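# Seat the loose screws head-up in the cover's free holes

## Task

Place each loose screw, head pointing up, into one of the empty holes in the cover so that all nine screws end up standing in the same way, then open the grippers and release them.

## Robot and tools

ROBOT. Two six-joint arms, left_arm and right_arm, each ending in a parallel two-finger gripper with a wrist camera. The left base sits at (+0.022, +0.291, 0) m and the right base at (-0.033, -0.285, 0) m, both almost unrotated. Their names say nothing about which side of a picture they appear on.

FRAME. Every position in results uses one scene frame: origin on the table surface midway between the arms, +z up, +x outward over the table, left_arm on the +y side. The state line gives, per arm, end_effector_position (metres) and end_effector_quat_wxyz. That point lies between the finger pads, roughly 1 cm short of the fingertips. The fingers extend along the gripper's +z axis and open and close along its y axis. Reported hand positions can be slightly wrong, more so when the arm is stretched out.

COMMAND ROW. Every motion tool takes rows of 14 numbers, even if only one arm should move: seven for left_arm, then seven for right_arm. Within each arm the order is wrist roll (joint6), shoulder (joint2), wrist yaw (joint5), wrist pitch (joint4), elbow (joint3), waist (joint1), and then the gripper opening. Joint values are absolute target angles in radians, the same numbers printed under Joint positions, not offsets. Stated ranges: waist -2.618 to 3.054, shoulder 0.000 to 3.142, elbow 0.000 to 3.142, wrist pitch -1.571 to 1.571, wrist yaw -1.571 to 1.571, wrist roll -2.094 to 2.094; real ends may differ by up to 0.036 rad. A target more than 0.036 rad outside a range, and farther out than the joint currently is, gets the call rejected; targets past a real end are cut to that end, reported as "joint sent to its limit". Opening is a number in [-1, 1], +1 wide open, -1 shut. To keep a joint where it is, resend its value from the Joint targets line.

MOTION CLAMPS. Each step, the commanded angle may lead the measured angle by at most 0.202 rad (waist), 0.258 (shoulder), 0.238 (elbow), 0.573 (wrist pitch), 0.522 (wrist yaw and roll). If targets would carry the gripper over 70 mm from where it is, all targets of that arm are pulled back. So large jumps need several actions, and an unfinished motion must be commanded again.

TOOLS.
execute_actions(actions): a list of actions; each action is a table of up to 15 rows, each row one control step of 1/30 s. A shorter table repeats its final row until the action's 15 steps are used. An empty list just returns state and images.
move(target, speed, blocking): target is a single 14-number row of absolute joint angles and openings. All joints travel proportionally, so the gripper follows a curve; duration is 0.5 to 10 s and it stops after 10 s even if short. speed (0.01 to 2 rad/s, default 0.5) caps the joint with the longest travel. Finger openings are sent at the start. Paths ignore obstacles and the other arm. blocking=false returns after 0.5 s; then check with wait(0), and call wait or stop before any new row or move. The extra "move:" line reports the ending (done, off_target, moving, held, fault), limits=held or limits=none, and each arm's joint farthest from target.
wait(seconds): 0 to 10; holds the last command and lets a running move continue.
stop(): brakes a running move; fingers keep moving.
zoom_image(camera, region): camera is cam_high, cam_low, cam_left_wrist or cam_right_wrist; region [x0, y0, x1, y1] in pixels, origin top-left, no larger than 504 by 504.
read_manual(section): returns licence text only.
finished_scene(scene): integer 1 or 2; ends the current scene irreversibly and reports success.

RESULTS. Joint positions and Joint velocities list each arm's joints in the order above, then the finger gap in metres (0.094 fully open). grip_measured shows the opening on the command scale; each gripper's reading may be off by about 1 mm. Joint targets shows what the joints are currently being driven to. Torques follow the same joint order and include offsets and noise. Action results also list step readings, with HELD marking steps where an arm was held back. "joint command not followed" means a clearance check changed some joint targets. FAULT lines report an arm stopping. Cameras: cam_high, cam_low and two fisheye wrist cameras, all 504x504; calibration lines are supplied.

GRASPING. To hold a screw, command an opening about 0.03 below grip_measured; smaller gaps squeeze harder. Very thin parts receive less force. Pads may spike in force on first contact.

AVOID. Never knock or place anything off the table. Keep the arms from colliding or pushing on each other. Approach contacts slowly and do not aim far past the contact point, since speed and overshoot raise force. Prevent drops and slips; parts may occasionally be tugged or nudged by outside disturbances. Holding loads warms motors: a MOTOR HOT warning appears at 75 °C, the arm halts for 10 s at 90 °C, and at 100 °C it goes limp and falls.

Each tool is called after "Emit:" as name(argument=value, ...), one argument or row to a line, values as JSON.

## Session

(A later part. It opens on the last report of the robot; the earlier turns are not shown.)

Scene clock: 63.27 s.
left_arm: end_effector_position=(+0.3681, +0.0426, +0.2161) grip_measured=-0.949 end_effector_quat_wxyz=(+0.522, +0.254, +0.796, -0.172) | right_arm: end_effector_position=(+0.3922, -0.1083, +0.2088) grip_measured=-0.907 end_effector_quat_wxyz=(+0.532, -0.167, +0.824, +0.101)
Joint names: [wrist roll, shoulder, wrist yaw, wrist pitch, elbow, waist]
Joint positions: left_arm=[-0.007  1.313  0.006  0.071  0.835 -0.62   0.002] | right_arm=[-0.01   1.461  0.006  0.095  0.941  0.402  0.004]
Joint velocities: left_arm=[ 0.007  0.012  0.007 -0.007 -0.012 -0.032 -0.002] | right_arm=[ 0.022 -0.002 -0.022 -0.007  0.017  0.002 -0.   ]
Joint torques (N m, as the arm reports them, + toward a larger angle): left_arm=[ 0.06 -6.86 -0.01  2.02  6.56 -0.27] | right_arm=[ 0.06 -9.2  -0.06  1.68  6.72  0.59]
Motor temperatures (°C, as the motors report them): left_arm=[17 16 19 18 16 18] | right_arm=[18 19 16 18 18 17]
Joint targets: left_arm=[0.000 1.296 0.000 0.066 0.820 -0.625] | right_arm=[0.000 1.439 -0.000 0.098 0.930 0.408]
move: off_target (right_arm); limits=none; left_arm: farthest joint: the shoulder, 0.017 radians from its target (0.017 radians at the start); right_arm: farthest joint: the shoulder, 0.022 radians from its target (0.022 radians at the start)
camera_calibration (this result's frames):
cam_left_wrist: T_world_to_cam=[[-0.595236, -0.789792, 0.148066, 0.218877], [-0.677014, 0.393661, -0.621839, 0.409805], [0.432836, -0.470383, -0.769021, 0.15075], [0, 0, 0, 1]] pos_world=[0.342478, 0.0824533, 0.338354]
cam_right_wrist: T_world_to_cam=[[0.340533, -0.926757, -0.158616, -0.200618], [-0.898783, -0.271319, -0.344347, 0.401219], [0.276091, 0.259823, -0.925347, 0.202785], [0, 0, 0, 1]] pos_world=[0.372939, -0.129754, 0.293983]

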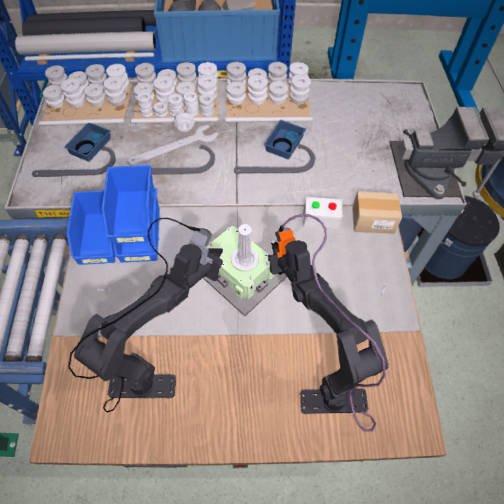

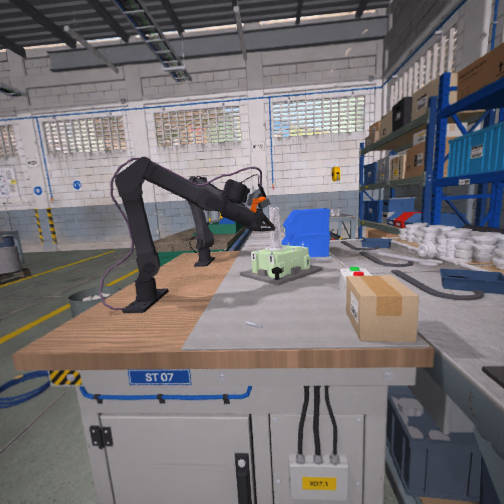

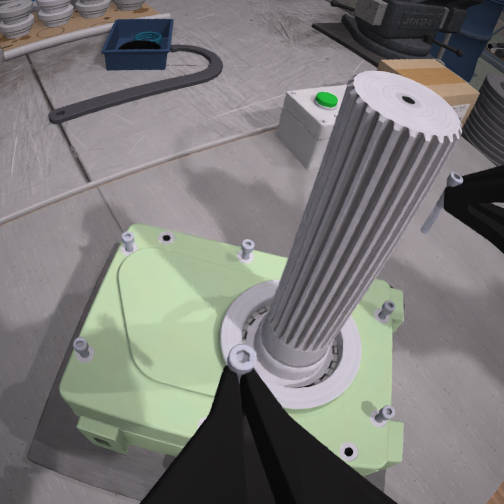

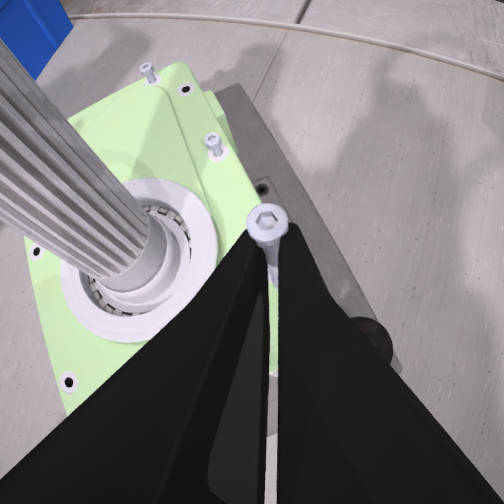

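Emit:
move(
  target=[0,1.425,0,0.325,0.655,-0.605,-0.97,0,1.683,0,0.41,0.852,0.412,-0.945],
  speed=0.2,
)

Emit:
zoom_image(
  camera="cam_low",
  region=[250,215,320,275],
)

Scene clock: 72.43 s.
left_arm: end_effector_position=(+0.3700, +0.0436, +0.1554) grip_measured=-0.949 end_effector_quat_wxyz=(+0.517, +0.253, +0.800, -0.169) | right_arm: end_effector_position=(+0.4176, -0.0977, +0.1482) grip_measured=-0.907 end_effector_quat_wxyz=(+0.541, -0.165, +0.818, +0.103)
Joint names: [wrist roll, shoulder, wrist yaw, wrist pitch, elbow, waist]
Joint positions: left_arm=[-0.007  1.417  0.006  0.325  0.67  -0.615  0.002] | right_arm=[-0.01   1.67   0.006  0.404  0.863  0.402  0.004]
Joint velocities: left_arm=[ 0.022 -0.002  0.051 -0.007 -0.017 -0.017  0.   ] | right_arm=[ 0.022  0.007 -0.007  0.007 -0.002  0.027 -0.001]
Joint torques (N m, as the arm reports them, + toward a larger angle): left_arm=[ 0.07 -5.33 -0.04  2.05  5.9   0.8 ] | right_arm=[ 0.06 -7.66 -0.07  1.71  6.11  0.85]
Motor temperatures (°C, as the motors report them): left_arm=[17 16 19 19 17 18] | right_arm=[18 19 16 20 18 17]
Joint targets: left_arm=[-0.000 1.425 -0.000 0.325 0.655 -0.605] | right_arm=[-0.000 1.683 -0.000 0.410 0.852 0.412]
move: done; limits=none; left_arm: farthest joint: the elbow, 0.015 radians from its target (0.180 radians at the start); right_arm: farthest joint: the shoulder, 0.013 radians from its target (0.222 radians at the start)
camera_calibration (this result's frames):
cam_left_wrist: T_world_to_cam=[[-0.589861, -0.793752, 0.148398, 0.227959], [-0.686094, 0.395725, -0.610472, 0.374391], [0.425838, -0.461909, -0.778011, 0.107331], [0, 0, 0, 1]] pos_world=[0.345625, 0.0823641, 0.278232]
cam_right_wrist: T_world_to_cam=[[0.343727, -0.92543, -0.159469, -0.210179], [-0.891665, -0.268363, -0.364575, 0.406357], [0.294594, 0.267507, -0.917417, 0.128814], [0, 0, 0, 1]] pos_world=[0.396631, -0.119914, 0.232807]

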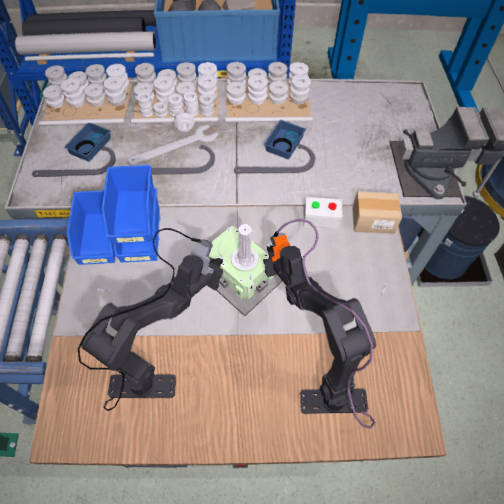

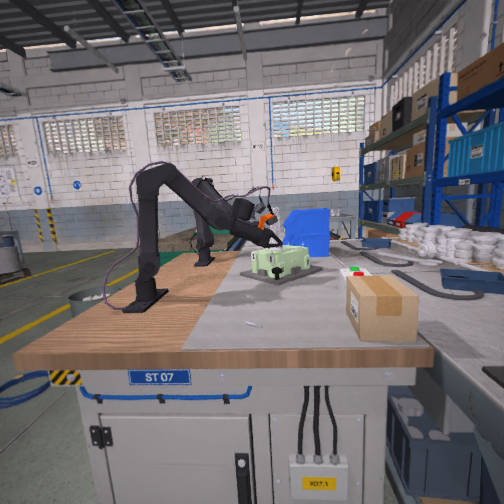

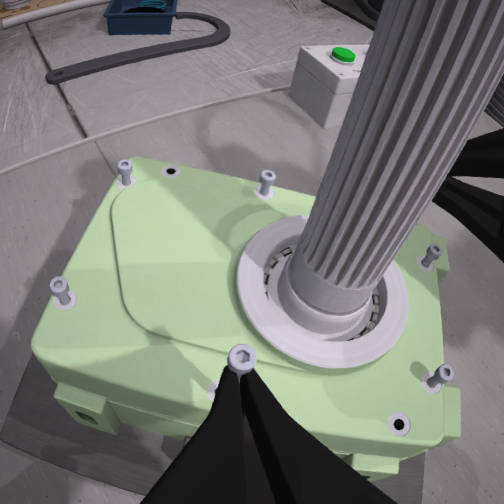

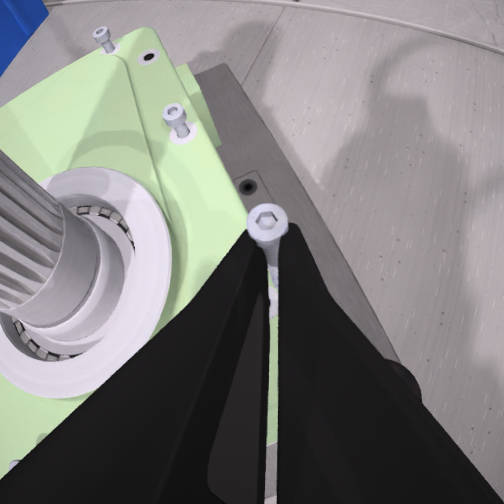

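Region (250, 215, 320, 275) of cam_low's 504x504 image, scaled by 7.200, with more detail than that image has; it fills the top 432 rows of this view, and the rest is white.

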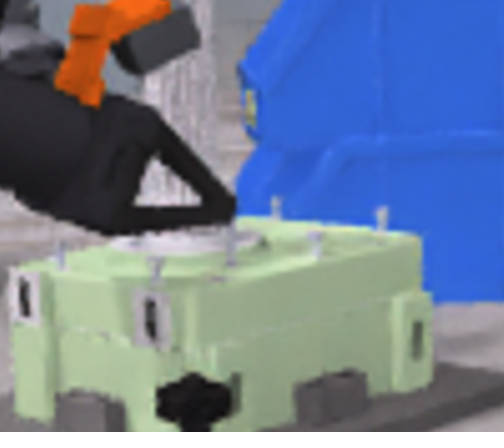

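Emit:
zoom_image(
  camera="cam_right_wrist",
  region=[220,200,330,360],
)

Emit:
zoom_image(
  camera="cam_low",
  region=[265,238,300,262],
)

Emit:
zoom_image(
  camera="cam_high",
  region=[200,220,300,300],
)

Region (220, 200, 330, 360) of cam_right_wrist's 504x504 image, scaled by 3.150, with more detail than that image has; it fills the left 346 columns of this view, and the rest is white.

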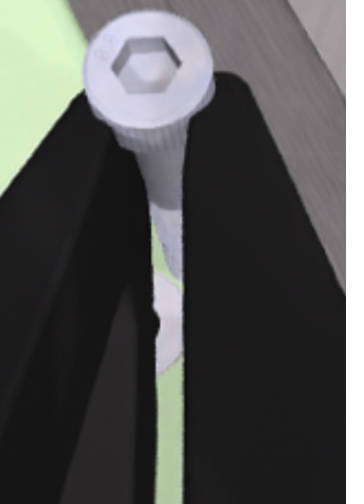

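Region (265, 238, 300, 262) of cam_low's 504x504 image, scaled by 14.400, with more detail than that image has; it fills the top 346 rows of this view, and the rest is white.

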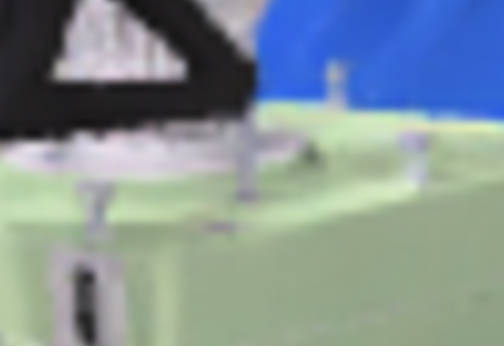

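Region (200, 220, 300, 300) of cam_high's 504x504 image, scaled by 5.040, with more detail than that image has; it fills the top 403 rows of this view, and the rest is white.

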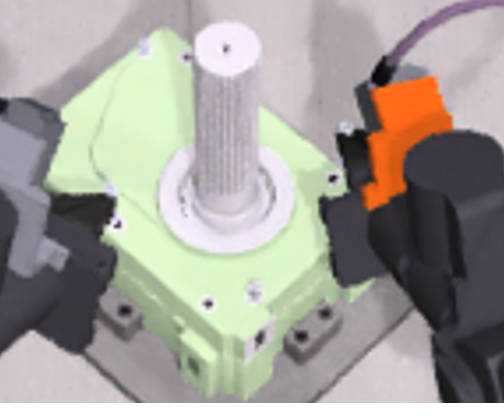

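Emit:
move(
  target=[0,1.425,0,0.325,0.655,-0.605,-0.97,0,1.683,0,0.436,0.826,0.423,-0.945],
  speed=0.04,
)

Emit:
zoom_image(
  camera="cam_right_wrist",
  region=[220,200,330,360],
)

Emit:
zoom_image(
  camera="cam_low",
  region=[265,238,300,262],
)

Scene clock: 81.37 s.
left_arm: end_effector_position=(+0.3700, +0.0436, +0.1555) grip_measured=-0.949 end_effector_quat_wxyz=(+0.517, +0.253, +0.800, -0.169) | right_arm: end_effector_position=(+0.4130, -0.0949, +0.1436) grip_measured=-0.907 end_effector_quat_wxyz=(+0.542, -0.169, +0.817, +0.105)
Joint names: [wrist roll, shoulder, wrist yaw, wrist pitch, elbow, waist]
Joint positions: left_arm=[-0.007  1.417  0.006  0.326  0.67  -0.615  0.002] | right_arm=[-0.01   1.67   0.006  0.43   0.839  0.411  0.004]
Joint velocities: left_arm=[-0.037 -0.002 -0.051  0.007  0.002 -0.007  0.   ] | right_arm=[ 0.051 -0.012  0.007  0.022  0.002 -0.012  0.001]
Joint torques (N m, as the arm reports them, + toward a larger angle): left_arm=[ 0.06 -5.33 -0.03  2.05  5.97  0.69] | right_arm=[ 0.07 -7.59 -0.07  1.72  5.9   1.01]
Motor temperatures (°C, as the motors report them): left_arm=[17 16 19 20 17 18] | right_arm=[18 19 16 21 18 17]
Joint targets: left_arm=[-0.000 1.425 0.000 0.325 0.655 -0.605] | right_arm=[0.000 1.683 0.000 0.436 0.826 0.423]
move: done; limits=none; left_arm: farthest joint: the elbow, 0.015 radians from its target (0.015 radians at the start); right_arm: farthest joint: the shoulder, 0.013 radians from its target (0.013 radians at the start)
camera_calibration (this result's frames):
cam_left_wrist: T_world_to_cam=[[-0.589954, -0.793686, 0.148382, 0.227969], [-0.685714, 0.395455, -0.611074, 0.374522], [0.426322, -0.462253, -0.777542, 0.107181], [0, 0, 0, 1]] pos_world=[0.345612, 0.0823734, 0.278372]
cam_right_wrist: T_world_to_cam=[[0.352465, -0.922125, -0.15954, -0.209948], [-0.888529, -0.276242, -0.366342, 0.399541], [0.293741, 0.270879, -0.916701, 0.125715], [0, 0, 0, 1]] pos_world=[0.392076, -0.117282, 0.228116]

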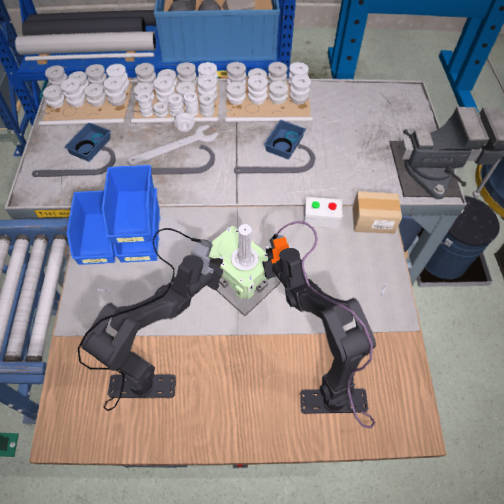

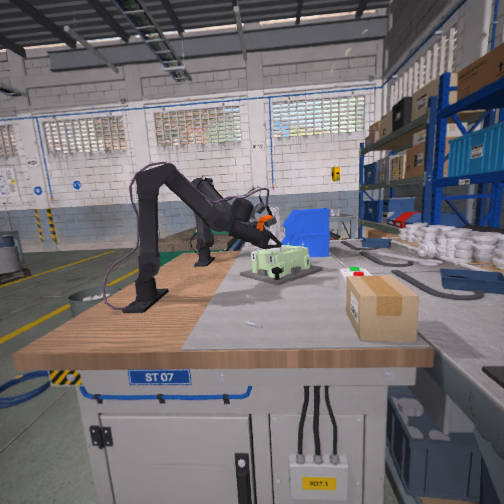

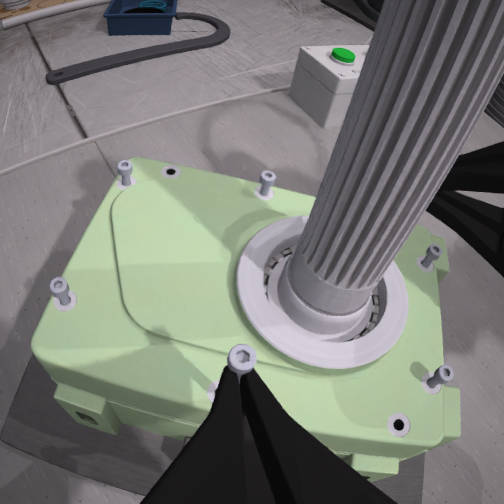

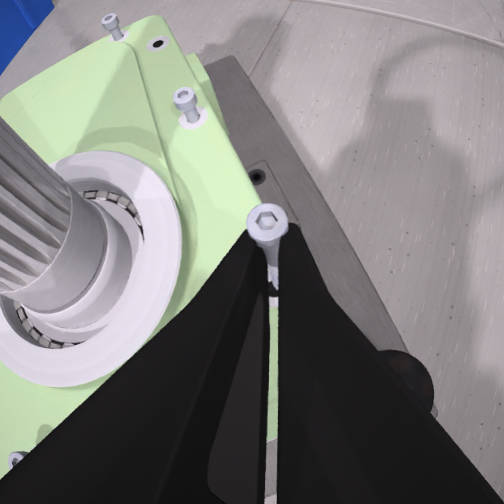

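Region (220, 200, 330, 360) of cam_right_wrist's 504x504 image, scaled by 3.150, with more detail than that image has; it fills the left 346 columns of this view, and the rest is white.

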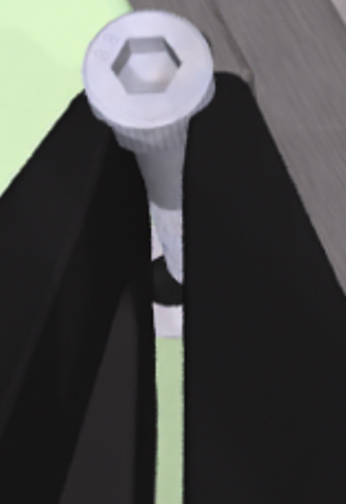

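Region (265, 238, 300, 262) of cam_low's 504x504 image, scaled by 14.400, with more detail than that image has; it fills the top 346 rows of this view, and the rest is white.

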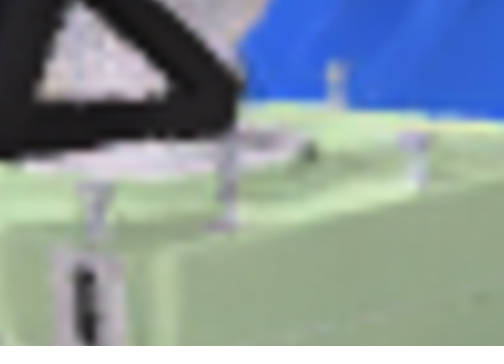

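Emit:
move(
  target=[0,1.425,0,0.325,0.655,-0.605,-0.97,0,1.686,0,0.436,0.826,0.428,-0.945],
  speed=0.01,
)

Emit:
zoom_image(
  camera="cam_right_wrist",
  region=[220,200,330,360],
)

Emit:
move(
  target=[0,1.425,0,0.325,0.655,-0.605,-0.97,0,1.703,0,0.471,0.809,0.428,-0.945],
  speed=0.03,
)

Emit:
zoom_image(
  camera="cam_right_wrist",
  region=[220,200,330,360],
)

Emit:
zoom_image(
  camera="cam_low",
  region=[265,238,300,262],
)

Scene clock: 85.10 s.
left_arm: end_effector_position=(+0.3701, +0.0435, +0.1557) grip_measured=-0.949 end_effector_quat_wxyz=(+0.517, +0.253, +0.800, -0.170) | right_arm: end_effector_position=(+0.4130, -0.0948, +0.1436) grip_measured=-0.907 end_effector_quat_wxyz=(+0.542, -0.169, +0.817, +0.105)
Joint names: [wrist roll, shoulder, wrist yaw, wrist pitch, elbow, waist]
Joint positions: left_arm=[-0.007  1.417  0.006  0.327  0.67  -0.615  0.002] | right_arm=[-0.01   1.67   0.006  0.43   0.839  0.411  0.004]
Joint velocities: left_arm=[-0.051  0.017  0.037  0.037 -0.012  0.007 -0.001] | right_arm=[ 0.007 -0.012 -0.007 -0.022  0.007  0.007 -0.002]
Joint torques (N m, as the arm reports them, + toward a larger angle): left_arm=[ 0.06 -5.54 -0.04  2.02  6.01  0.55] | right_arm=[ 0.06 -7.35 -0.06  1.71  5.89  1.46]
Motor temperatures (°C, as the motors report them): left_arm=[17 16 19 20 17 18] | right_arm=[18 19 16 22 18 17]
Joint targets: left_arm=[0.000 1.425 -0.000 0.325 0.655 -0.605] | right_arm=[-0.000 1.686 0.000 0.436 0.826 0.428]
move: done; limits=none; left_arm: farthest joint: the elbow, 0.015 radians from its target (0.015 radians at the start); right_arm: farthest joint: the waist, 0.017 radians from its target (0.017 radians at the start)
camera_calibration (this result's frames):
cam_left_wrist: T_world_to_cam=[[-0.590046, -0.793621, 0.148365, 0.227979], [-0.685334, 0.395186, -0.611675, 0.374654], [0.426806, -0.462596, -0.777073, 0.107031], [0, 0, 0, 1]] pos_world=[0.345599, 0.0823828, 0.278513]
cam_right_wrist: T_world_to_cam=[[0.352521, -0.922102, -0.159555, -0.209951], [-0.888401, -0.276187, -0.366695, 0.39961], [0.294063, 0.271016, -0.916557, 0.12564], [0, 0, 0, 1]] pos_world=[0.39208, -0.11728, 0.228193]

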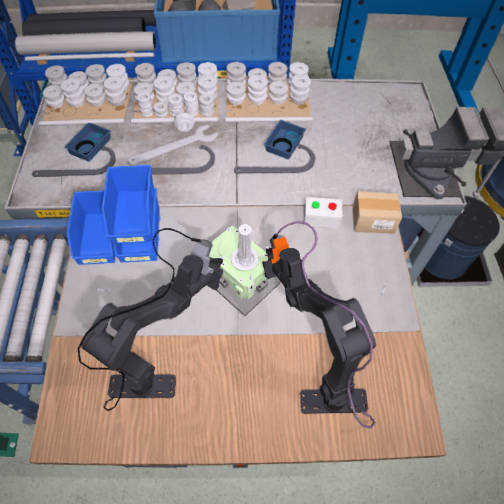

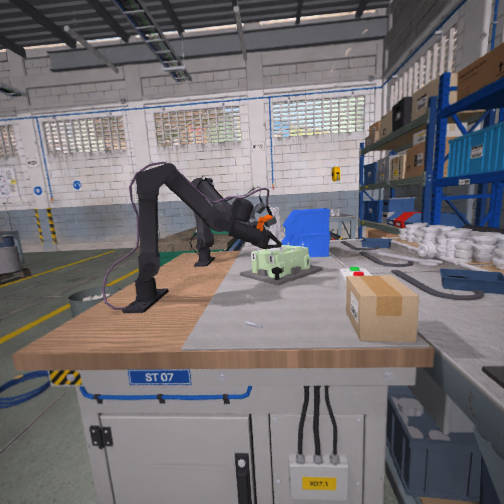

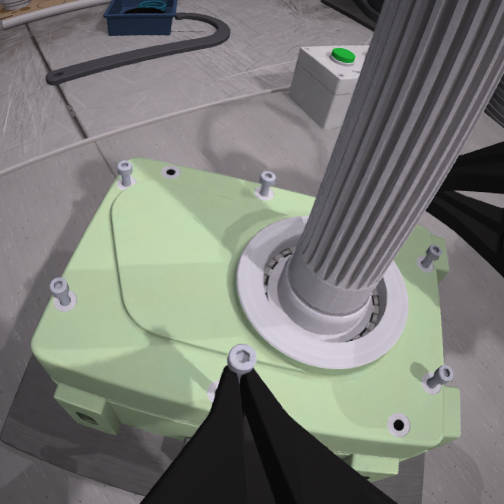

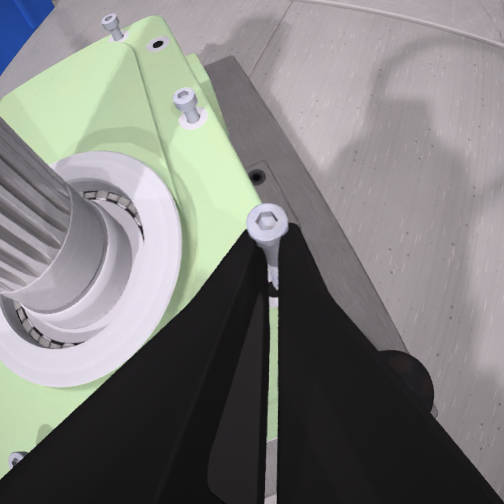

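Region (220, 200, 330, 360) of cam_right_wrist's 504x504 image, scaled by 3.150, with more detail than that image has; it fills the left 346 columns of this view, and the rest is white.

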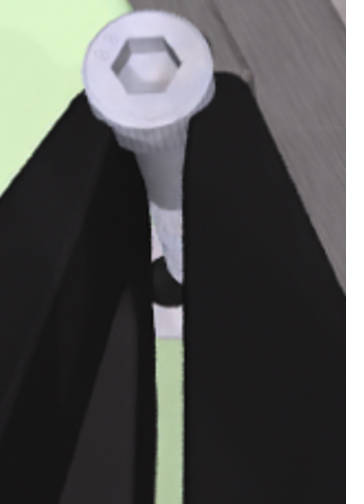

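Scene clock: 86.77 s.
left_arm: end_effector_position=(+0.3701, +0.0435, +0.1558) grip_measured=-0.949 end_effector_quat_wxyz=(+0.517, +0.253, +0.800, -0.170) | right_arm: end_effector_position=(+0.4144, -0.0942, +0.1415) grip_measured=-0.907 end_effector_quat_wxyz=(+0.548, -0.168, +0.812, +0.107)
Joint names: [wrist roll, shoulder, wrist yaw, wrist pitch, elbow, waist]
Joint positions: left_arm=[-0.007  1.417  0.006  0.327  0.67  -0.615  0.002] | right_arm=[-0.01   1.684  0.006  0.471  0.827  0.411  0.004]
Joint velocities: left_arm=[ 0.007  0.002 -0.051 -0.007 -0.007 -0.002 -0.001] | right_arm=[ 0.022 -0.012  0.007  0.051  0.002 -0.007 -0.001]
Joint torques (N m, as the arm reports them, + toward a larger angle): left_arm=[ 0.02 -5.42 -0.05  2.06  5.67  0.69] | right_arm=[ 0.06 -7.19 -0.06  1.67  5.37  1.49]
Motor temperatures (°C, as the motors report them): left_arm=[17 16 19 20 17 18] | right_arm=[18 19 16 22 18 17]
Joint targets: left_arm=[0.000 1.425 -0.000 0.325 0.655 -0.605] | right_arm=[-0.000 1.703 -0.000 0.471 0.809 0.428]
move: done; limits=none; left_arm: farthest joint: the elbow, 0.015 radians from its target (0.015 radians at the start); right_arm: farthest joint: the shoulder, 0.019 radians from its target (0.033 radians at the start)
camera_calibration (this result's frames):
cam_left_wrist: T_world_to_cam=[[-0.590092, -0.793588, 0.148356, 0.227984], [-0.685143, 0.395051, -0.611975, 0.374719], [0.427048, -0.462767, -0.776838, 0.106956], [0, 0, 0, 1]] pos_world=[0.345593, 0.0823875, 0.278583]
cam_right_wrist: T_world_to_cam=[[0.354821, -0.921122, -0.160116, -0.211012], [-0.88302, -0.273894, -0.381126, 0.400289], [0.307208, 0.276617, -0.910553, 0.117356], [0, 0, 0, 1]] pos_world=[0.392282, -0.117194, 0.225633]

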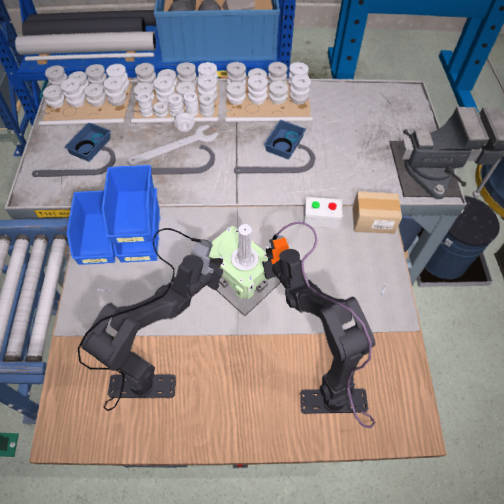

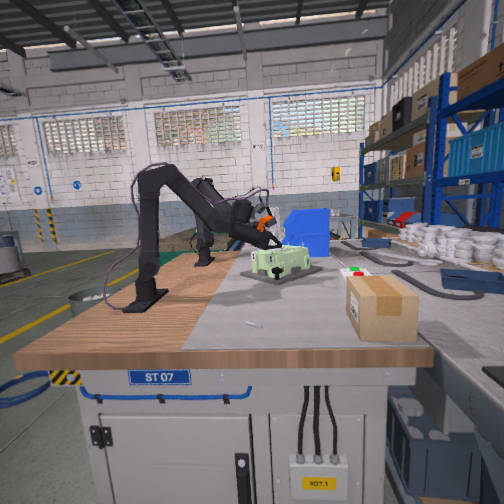

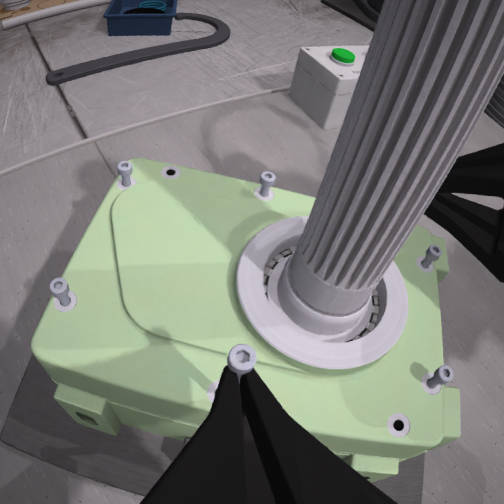

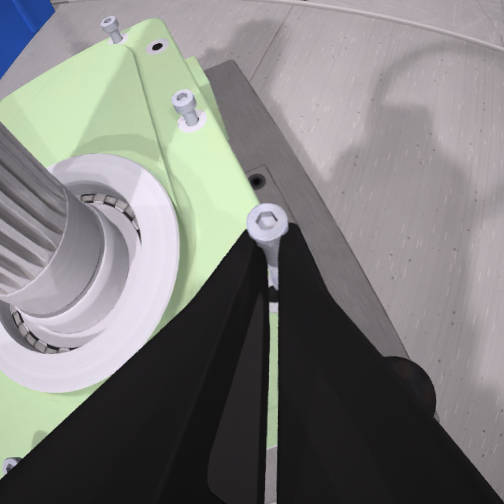

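Region (220, 200, 330, 360) of cam_right_wrist's 504x504 image, scaled by 3.150, with more detail than that image has; it fills the left 346 columns of this view, and the rest is white.

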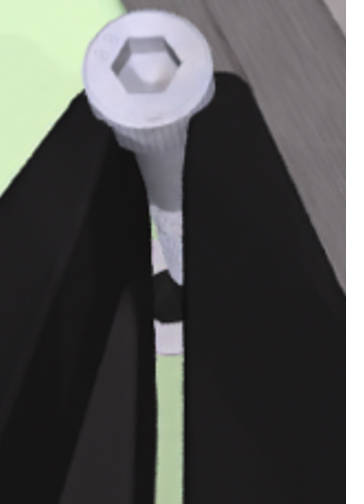

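Region (265, 238, 300, 262) of cam_low's 504x504 image, scaled by 14.400, with more detail than that image has; it fills the top 346 rows of this view, and the rest is white.

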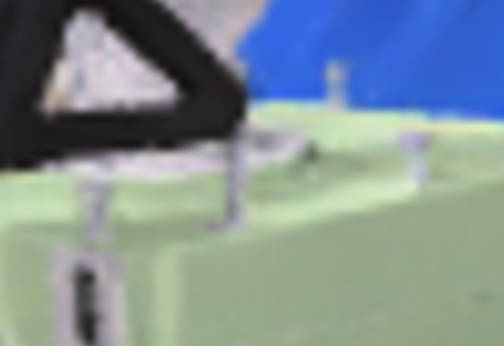

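Emit:
execute_actions(
  actions=[
    [[0,1.425,0,0.325,0.655,-0.605,-0.97,0,1.658,-0.014,0.467,0.815,0.425,-0.945]],
    [[0,1.425,0,0.325,0.655,-0.605,-0.97,0,1.662,-0.014,0.467,0.803,0.425,-0.945]],
  ],
)

Emit:
zoom_image(
  camera="cam_right_wrist",
  region=[220,200,330,360],
)

Scene clock: 89.70 s.
left_arm: end_effector_position=(+0.3701, +0.0435, +0.1558) grip_measured=-0.949 end_effector_quat_wxyz=(+0.517, +0.253, +0.800, -0.170) | right_arm: end_effector_position=(+0.4136, -0.0936, +0.1413) grip_measured=-0.907 end_effector_quat_wxyz=(+0.550, -0.169, +0.811, +0.109)
Joint names: [wrist roll, shoulder, wrist yaw, wrist pitch, elbow, waist]
Joint positions: left_arm=[-0.007  1.417  0.006  0.327  0.67  -0.615  0.002] | right_arm=[-0.01   1.684  0.001  0.482  0.821  0.411  0.004]
Joint velocities: left_arm=[ 0.051  0.007 -0.022 -0.007  0.012  0.007  0.   ] | right_arm=[-0.037 -0.002  0.066 -0.022 -0.032  0.002 -0.   ]
Joint torques (N m, as the arm reports them, + toward a larger angle): left_arm=[ 0.1  -5.34 -0.02  2.06  5.77  0.61] | right_arm=[  0.05 -10.77  -0.14   1.53   5.37   1.19]
Motor temperatures (°C, as the motors report them): left_arm=[17 16 19 21 17 18] | right_arm=[18 19 16 22 18 17]
Joint targets: left_arm=[-0.000 1.425 -0.000 0.325 0.655 -0.605] | right_arm=[-0.000 1.662 -0.014 0.467 0.803 0.425]
Step readings (joint positions; steps 1 to 15: 1st action; 16 to 30: 2nd action):
0: left_arm=[-0.007 1.417 0.006 0.327 0.670 -0.615] | right_arm=[-0.010 1.684 0.006 0.471 0.827 0.411]
1: left_arm=[-0.007 1.417 0.006 0.327 0.670 -0.615] | right_arm=[-0.010 1.684 0.005 0.471 0.827 0.411]
2: left_arm=[-0.007 1.417 0.006 0.327 0.670 -0.615] | right_arm=[-0.010 1.684 0.005 0.471 0.827 0.411]
4: left_arm=[-0.007 1.417 0.006 0.327 0.670 -0.615] | right_arm=[-0.010 1.684 0.003 0.471 0.827 0.411]
8: left_arm=[-0.007 1.417 0.006 0.327 0.670 -0.615] | right_arm=[-0.010 1.684 0.002 0.471 0.827 0.411]
15: left_arm=[-0.007 1.417 0.006 0.327 0.670 -0.615] | right_arm=[-0.010 1.684 0.001 0.471 0.827 0.411]
16: left_arm=[-0.007 1.417 0.006 0.327 0.670 -0.615] | right_arm=[-0.010 1.684 0.001 0.472 0.826 0.411]
17: left_arm=[-0.007 1.417 0.006 0.327 0.670 -0.615] | right_arm=[-0.010 1.684 0.001 0.475 0.824 0.411]
19: left_arm=[-0.007 1.417 0.006 0.327 0.670 -0.615] | right_arm=[-0.010 1.684 0.001 0.480 0.822 0.411]
23: left_arm=[-0.007 1.417 0.006 0.327 0.670 -0.615] | right_arm=[-0.010 1.684 0.001 0.482 0.821 0.411]
30: Joint positions above
camera_calibration (this result's frames):
cam_left_wrist: T_world_to_cam=[[-0.590092, -0.793588, 0.148356, 0.227984], [-0.685143, 0.395051, -0.611975, 0.374719], [0.427048, -0.462767, -0.776838, 0.106956], [0, 0, 0, 1]] pos_world=[0.345593, 0.0823875, 0.278583]
cam_right_wrist: T_world_to_cam=[[0.35993, -0.918766, -0.162233, -0.211729], [-0.880343, -0.276869, -0.385149, 0.398797], [0.308944, 0.281447, -0.908483, 0.116621], [0, 0, 0, 1]] pos_world=[0.391257, -0.116937, 0.225195]

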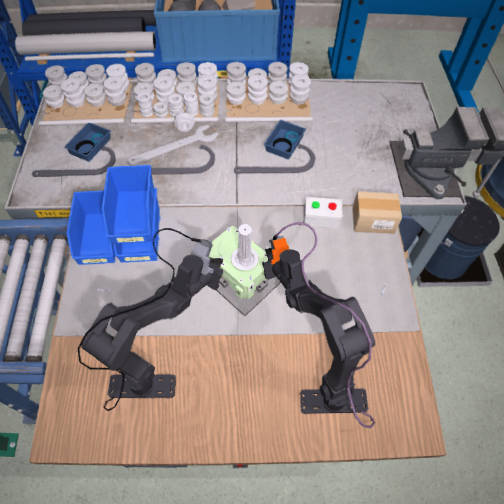

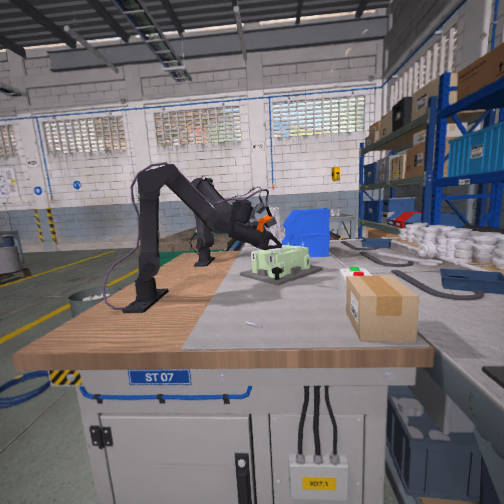

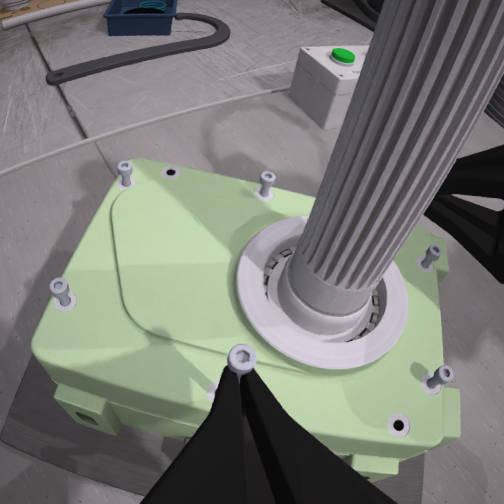

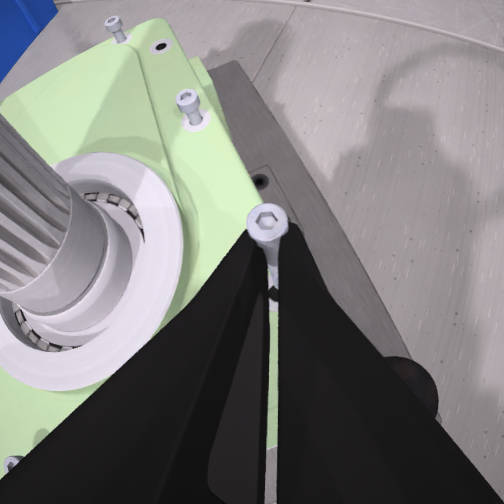

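Region (220, 200, 330, 360) of cam_right_wrist's 504x504 image, scaled by 3.150, with more detail than that image has; it fills the left 346 columns of this view, and the rest is white.

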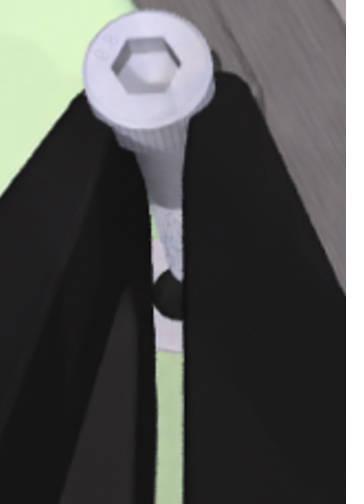

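Emit:
execute_actions(
  actions=[
    [[0,1.425,0,0.325,0.655,-0.605,-0.97,0,1.652,-0.008,0.47,0.815,0.42,-0.945]],
    [[0,1.425,0,0.325,0.655,-0.605,-0.97,0,1.66,-0.008,0.455,0.815,0.42,-0.945]],
  ],
)

Emit:
zoom_image(
  camera="cam_right_wrist",
  region=[220,200,330,360],
)

Scene clock: 92.30 s.
left_arm: end_effector_position=(+0.3701, +0.0435, +0.1558) grip_measured=-0.949 end_effector_quat_wxyz=(+0.517, +0.253, +0.800, -0.170) | right_arm: end_effector_position=(+0.4125, -0.0940, +0.1428) grip_measured=-0.907 end_effector_quat_wxyz=(+0.549, -0.169, +0.811, +0.109)
Joint names: [wrist roll, shoulder, wrist yaw, wrist pitch, elbow, waist]
Joint positions: left_arm=[-0.007  1.417  0.006  0.327  0.67  -0.615  0.002] | right_arm=[-0.01   1.676  0.001  0.472  0.821  0.411  0.004]
Joint velocities: left_arm=[ 0.066 -0.012 -0.037 -0.037 -0.017  0.002 -0.001] | right_arm=[ 0.007  0.012  0.066  0.037  0.002 -0.007 -0.   ]
Joint torques (N m, as the arm reports them, + toward a larger angle): left_arm=[ 0.04 -5.52 -0.04  2.02  5.86  0.8 ] | right_arm=[  0.06 -10.17  -0.09   1.53   6.37   0.75]
Motor temperatures (°C, as the motors report them): left_arm=[17 16 19 21 17 18] | right_arm=[18 20 16 22 18 17]
Joint targets: left_arm=[-0.000 1.425 -0.000 0.325 0.655 -0.605] | right_arm=[0.000 1.660 -0.008 0.455 0.815 0.420]
Step readings (joint positions; steps 1 to 15: 1st action; 16 to 30: 2nd action):
0: left_arm=[-0.007 1.417 0.006 0.327 0.670 -0.615] | right_arm=[-0.010 1.684 0.001 0.482 0.821 0.411]
1: left_arm=[-0.007 1.417 0.006 0.327 0.670 -0.615] | right_arm=[-0.010 1.683 0.001 0.482 0.821 0.411]
2: left_arm=[-0.007 1.417 0.006 0.327 0.670 -0.615] | right_arm=[-0.010 1.681 0.001 0.481 0.821 0.411]
4: left_arm=[-0.007 1.417 0.006 0.327 0.670 -0.615] | right_arm=[-0.010 1.678 0.001 0.481 0.821 0.411]
8: left_arm=[-0.007 1.417 0.006 0.327 0.670 -0.615] | right_arm=[-0.010 1.676 0.001 0.481 0.821 0.411]
15: left_arm=[-0.007 1.417 0.006 0.327 0.670 -0.615] | right_arm=[-0.010 1.676 0.001 0.481 0.821 0.411]
16: left_arm=[-0.007 1.417 0.006 0.327 0.670 -0.615] | right_arm=[-0.010 1.676 0.001 0.480 0.821 0.411]
17: left_arm=[-0.007 1.417 0.006 0.327 0.670 -0.615] | right_arm=[-0.010 1.676 0.001 0.479 0.821 0.411]
19: left_arm=[-0.007 1.417 0.006 0.327 0.670 -0.615] | right_arm=[-0.010 1.676 0.001 0.476 0.821 0.411]
23: left_arm=[-0.007 1.417 0.006 0.327 0.670 -0.615] | right_arm=[-0.010 1.676 0.001 0.473 0.821 0.411]
30: Joint positions above
camera_calibration (this result's frames):
cam_left_wrist: T_world_to_cam=[[-0.590092, -0.793588, 0.148356, 0.227984], [-0.685143, 0.395051, -0.611975, 0.374719], [0.427048, -0.462767, -0.776838, 0.106956], [0, 0, 0, 1]] pos_world=[0.345593, 0.0823875, 0.278583]
cam_right_wrist: T_world_to_cam=[[0.359645, -0.918887, -0.162177, -0.211417], [-0.881017, -0.277157, -0.383396, 0.398328], [0.307349, 0.280767, -0.909234, 0.119162], [0, 0, 0, 1]] pos_world=[0.390345, -0.117326, 0.226777]

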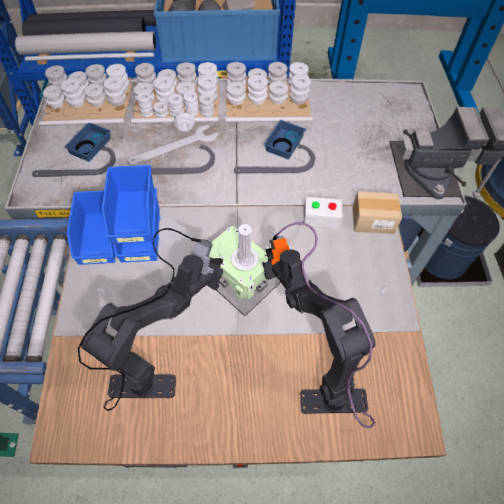

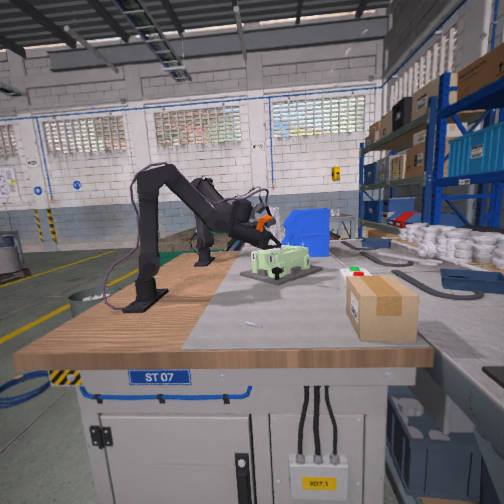

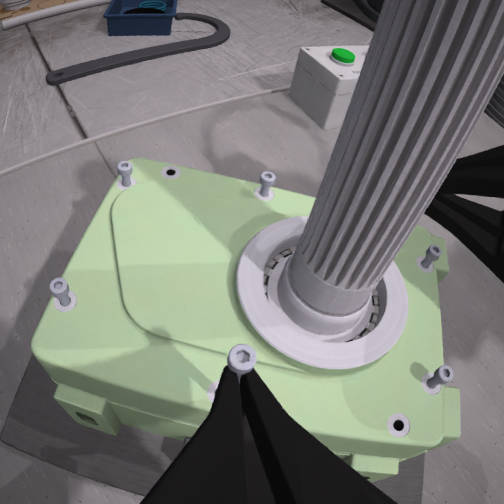

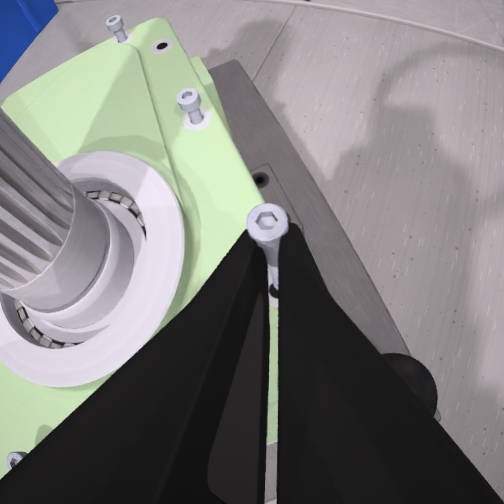

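Region (220, 200, 330, 360) of cam_right_wrist's 504x504 image, scaled by 3.150, with more detail than that image has; it fills the left 346 columns of this view, and the rest is white.

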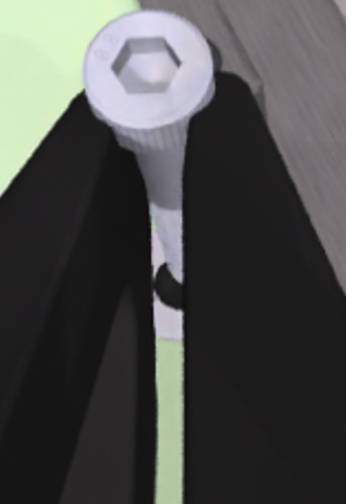

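Emit:
execute_actions(
  actions=[
    [[0,1.425,0,0.325,0.655,-0.605,-0.97,0,1.646,-0.008,0.46,0.815,0.42,-0.945]],
    [[0,1.425,0,0.325,0.655,-0.605,-0.97,0,1.66,-0.008,0.442,0.815,0.42,-0.945]],
  ],
)

Emit:
zoom_image(
  camera="cam_right_wrist",
  region=[220,200,330,360],
)

Scene clock: 94.50 s.
left_arm: end_effector_position=(+0.3701, +0.0435, +0.1558) grip_measured=-0.949 end_effector_quat_wxyz=(+0.517, +0.253, +0.800, -0.170) | right_arm: end_effector_position=(+0.4120, -0.0942, +0.1415) grip_measured=-0.907 end_effector_quat_wxyz=(+0.547, -0.170, +0.813, +0.109)
Joint names: [wrist roll, shoulder, wrist yaw, wrist pitch, elbow, waist]
Joint positions: left_arm=[-0.007  1.417  0.006  0.327  0.67  -0.615  0.002] | right_arm=[-0.01   1.676  0.001  0.466  0.821  0.411  0.004]
Joint velocities: left_arm=[ 0.022 -0.007  0.081 -0.051  0.002 -0.002 -0.001] | right_arm=[ 0.022 -0.012  0.066  0.051 -0.007 -0.017 -0.   ]
Joint torques (N m, as the arm reports them, + toward a larger angle): left_arm=[ 0.07 -5.36 -0.03  2.05  5.94  0.54] | right_arm=[  0.06 -10.13  -0.09   1.45   6.39   0.77]
Motor temperatures (°C, as the motors report them): left_arm=[17 16 19 21 17 18] | right_arm=[18 20 16 22 18 17]
Joint targets: left_arm=[-0.000 1.425 -0.000 0.325 0.655 -0.605] | right_arm=[-0.000 1.660 -0.008 0.442 0.815 0.420]
Step readings (joint positions; steps 1 to 15: 1st action; 16 to 30: 2nd action):
0: left_arm=[-0.007 1.417 0.006 0.327 0.670 -0.615] | right_arm=[-0.010 1.676 0.001 0.471 0.821 0.411]
1: left_arm=[-0.007 1.417 0.006 0.327 0.670 -0.615] | right_arm=[-0.010 1.676 0.001 0.471 0.821 0.411]
2: left_arm=[-0.007 1.417 0.006 0.327 0.670 -0.615] | right_arm=[-0.010 1.676 0.001 0.471 0.821 0.411]
4: left_arm=[-0.007 1.417 0.006 0.327 0.670 -0.615] | right_arm=[-0.010 1.676 0.001 0.471 0.821 0.411]
8: left_arm=[-0.007 1.417 0.006 0.327 0.670 -0.615] | right_arm=[-0.010 1.676 0.001 0.471 0.821 0.411]
15: left_arm=[-0.007 1.417 0.006 0.327 0.670 -0.615] | right_arm=[-0.010 1.676 0.001 0.471 0.821 0.411]
16: left_arm=[-0.007 1.417 0.006 0.327 0.670 -0.615] | right_arm=[-0.010 1.676 0.001 0.470 0.821 0.411]
17: left_arm=[-0.007 1.417 0.006 0.327 0.670 -0.615] | right_arm=[-0.010 1.676 0.001 0.469 0.821 0.411]
19: left_arm=[-0.007 1.417 0.006 0.327 0.670 -0.615] | right_arm=[-0.010 1.676 0.001 0.466 0.821 0.411]
23: left_arm=[-0.007 1.417 0.006 0.327 0.670 -0.615] | right_arm=[-0.010 1.676 0.001 0.466 0.821 0.411]
30: Joint positions above
camera_calibration (this result's frames):
cam_left_wrist: T_world_to_cam=[[-0.590092, -0.793588, 0.148356, 0.227984], [-0.685143, 0.395051, -0.611975, 0.374719], [0.427048, -0.462767, -0.776838, 0.106956], [0, 0, 0, 1]] pos_world=[0.345593, 0.0823875, 0.278583]
cam_right_wrist: T_world_to_cam=[[0.358792, -0.919251, -0.162006, -0.211353], [-0.883022, -0.278011, -0.37813, 0.39733], [0.302557, 0.278725, -0.911467, 0.120273], [0, 0, 0, 1]] pos_world=[0.390294, -0.117348, 0.225627]

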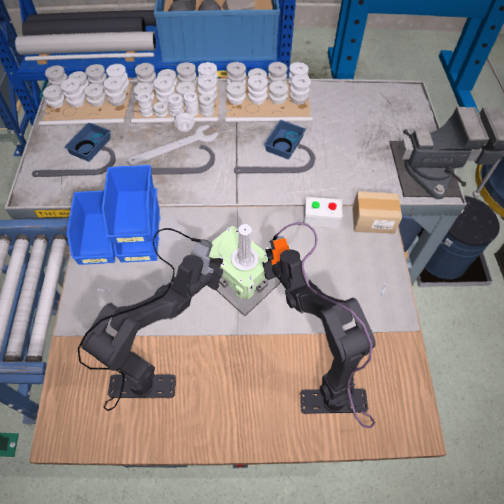

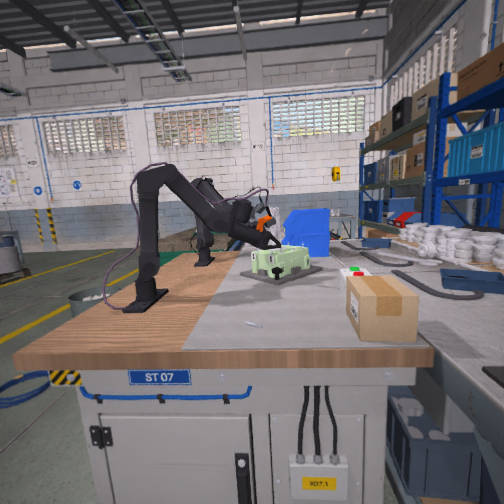

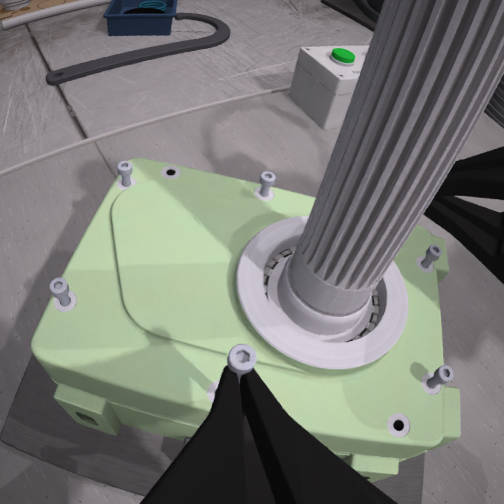

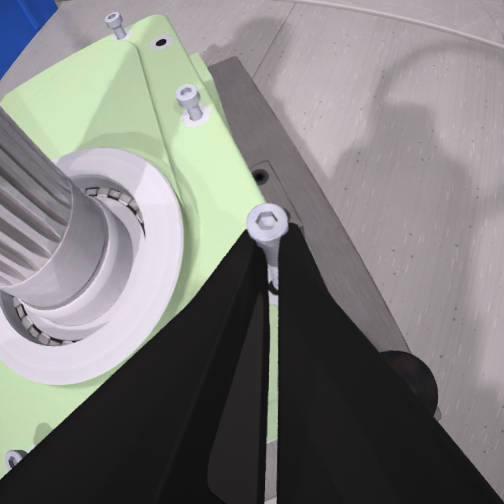

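Region (220, 200, 330, 360) of cam_right_wrist's 504x504 image, scaled by 3.150, with more detail than that image has; it fills the left 346 columns of this view, and the rest is white.

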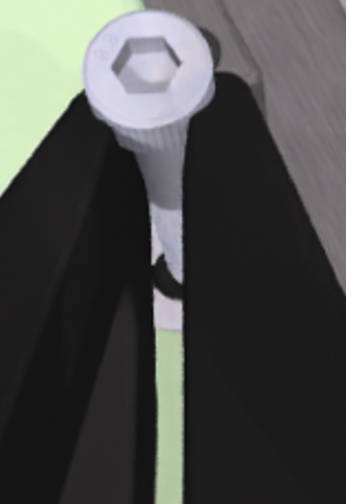

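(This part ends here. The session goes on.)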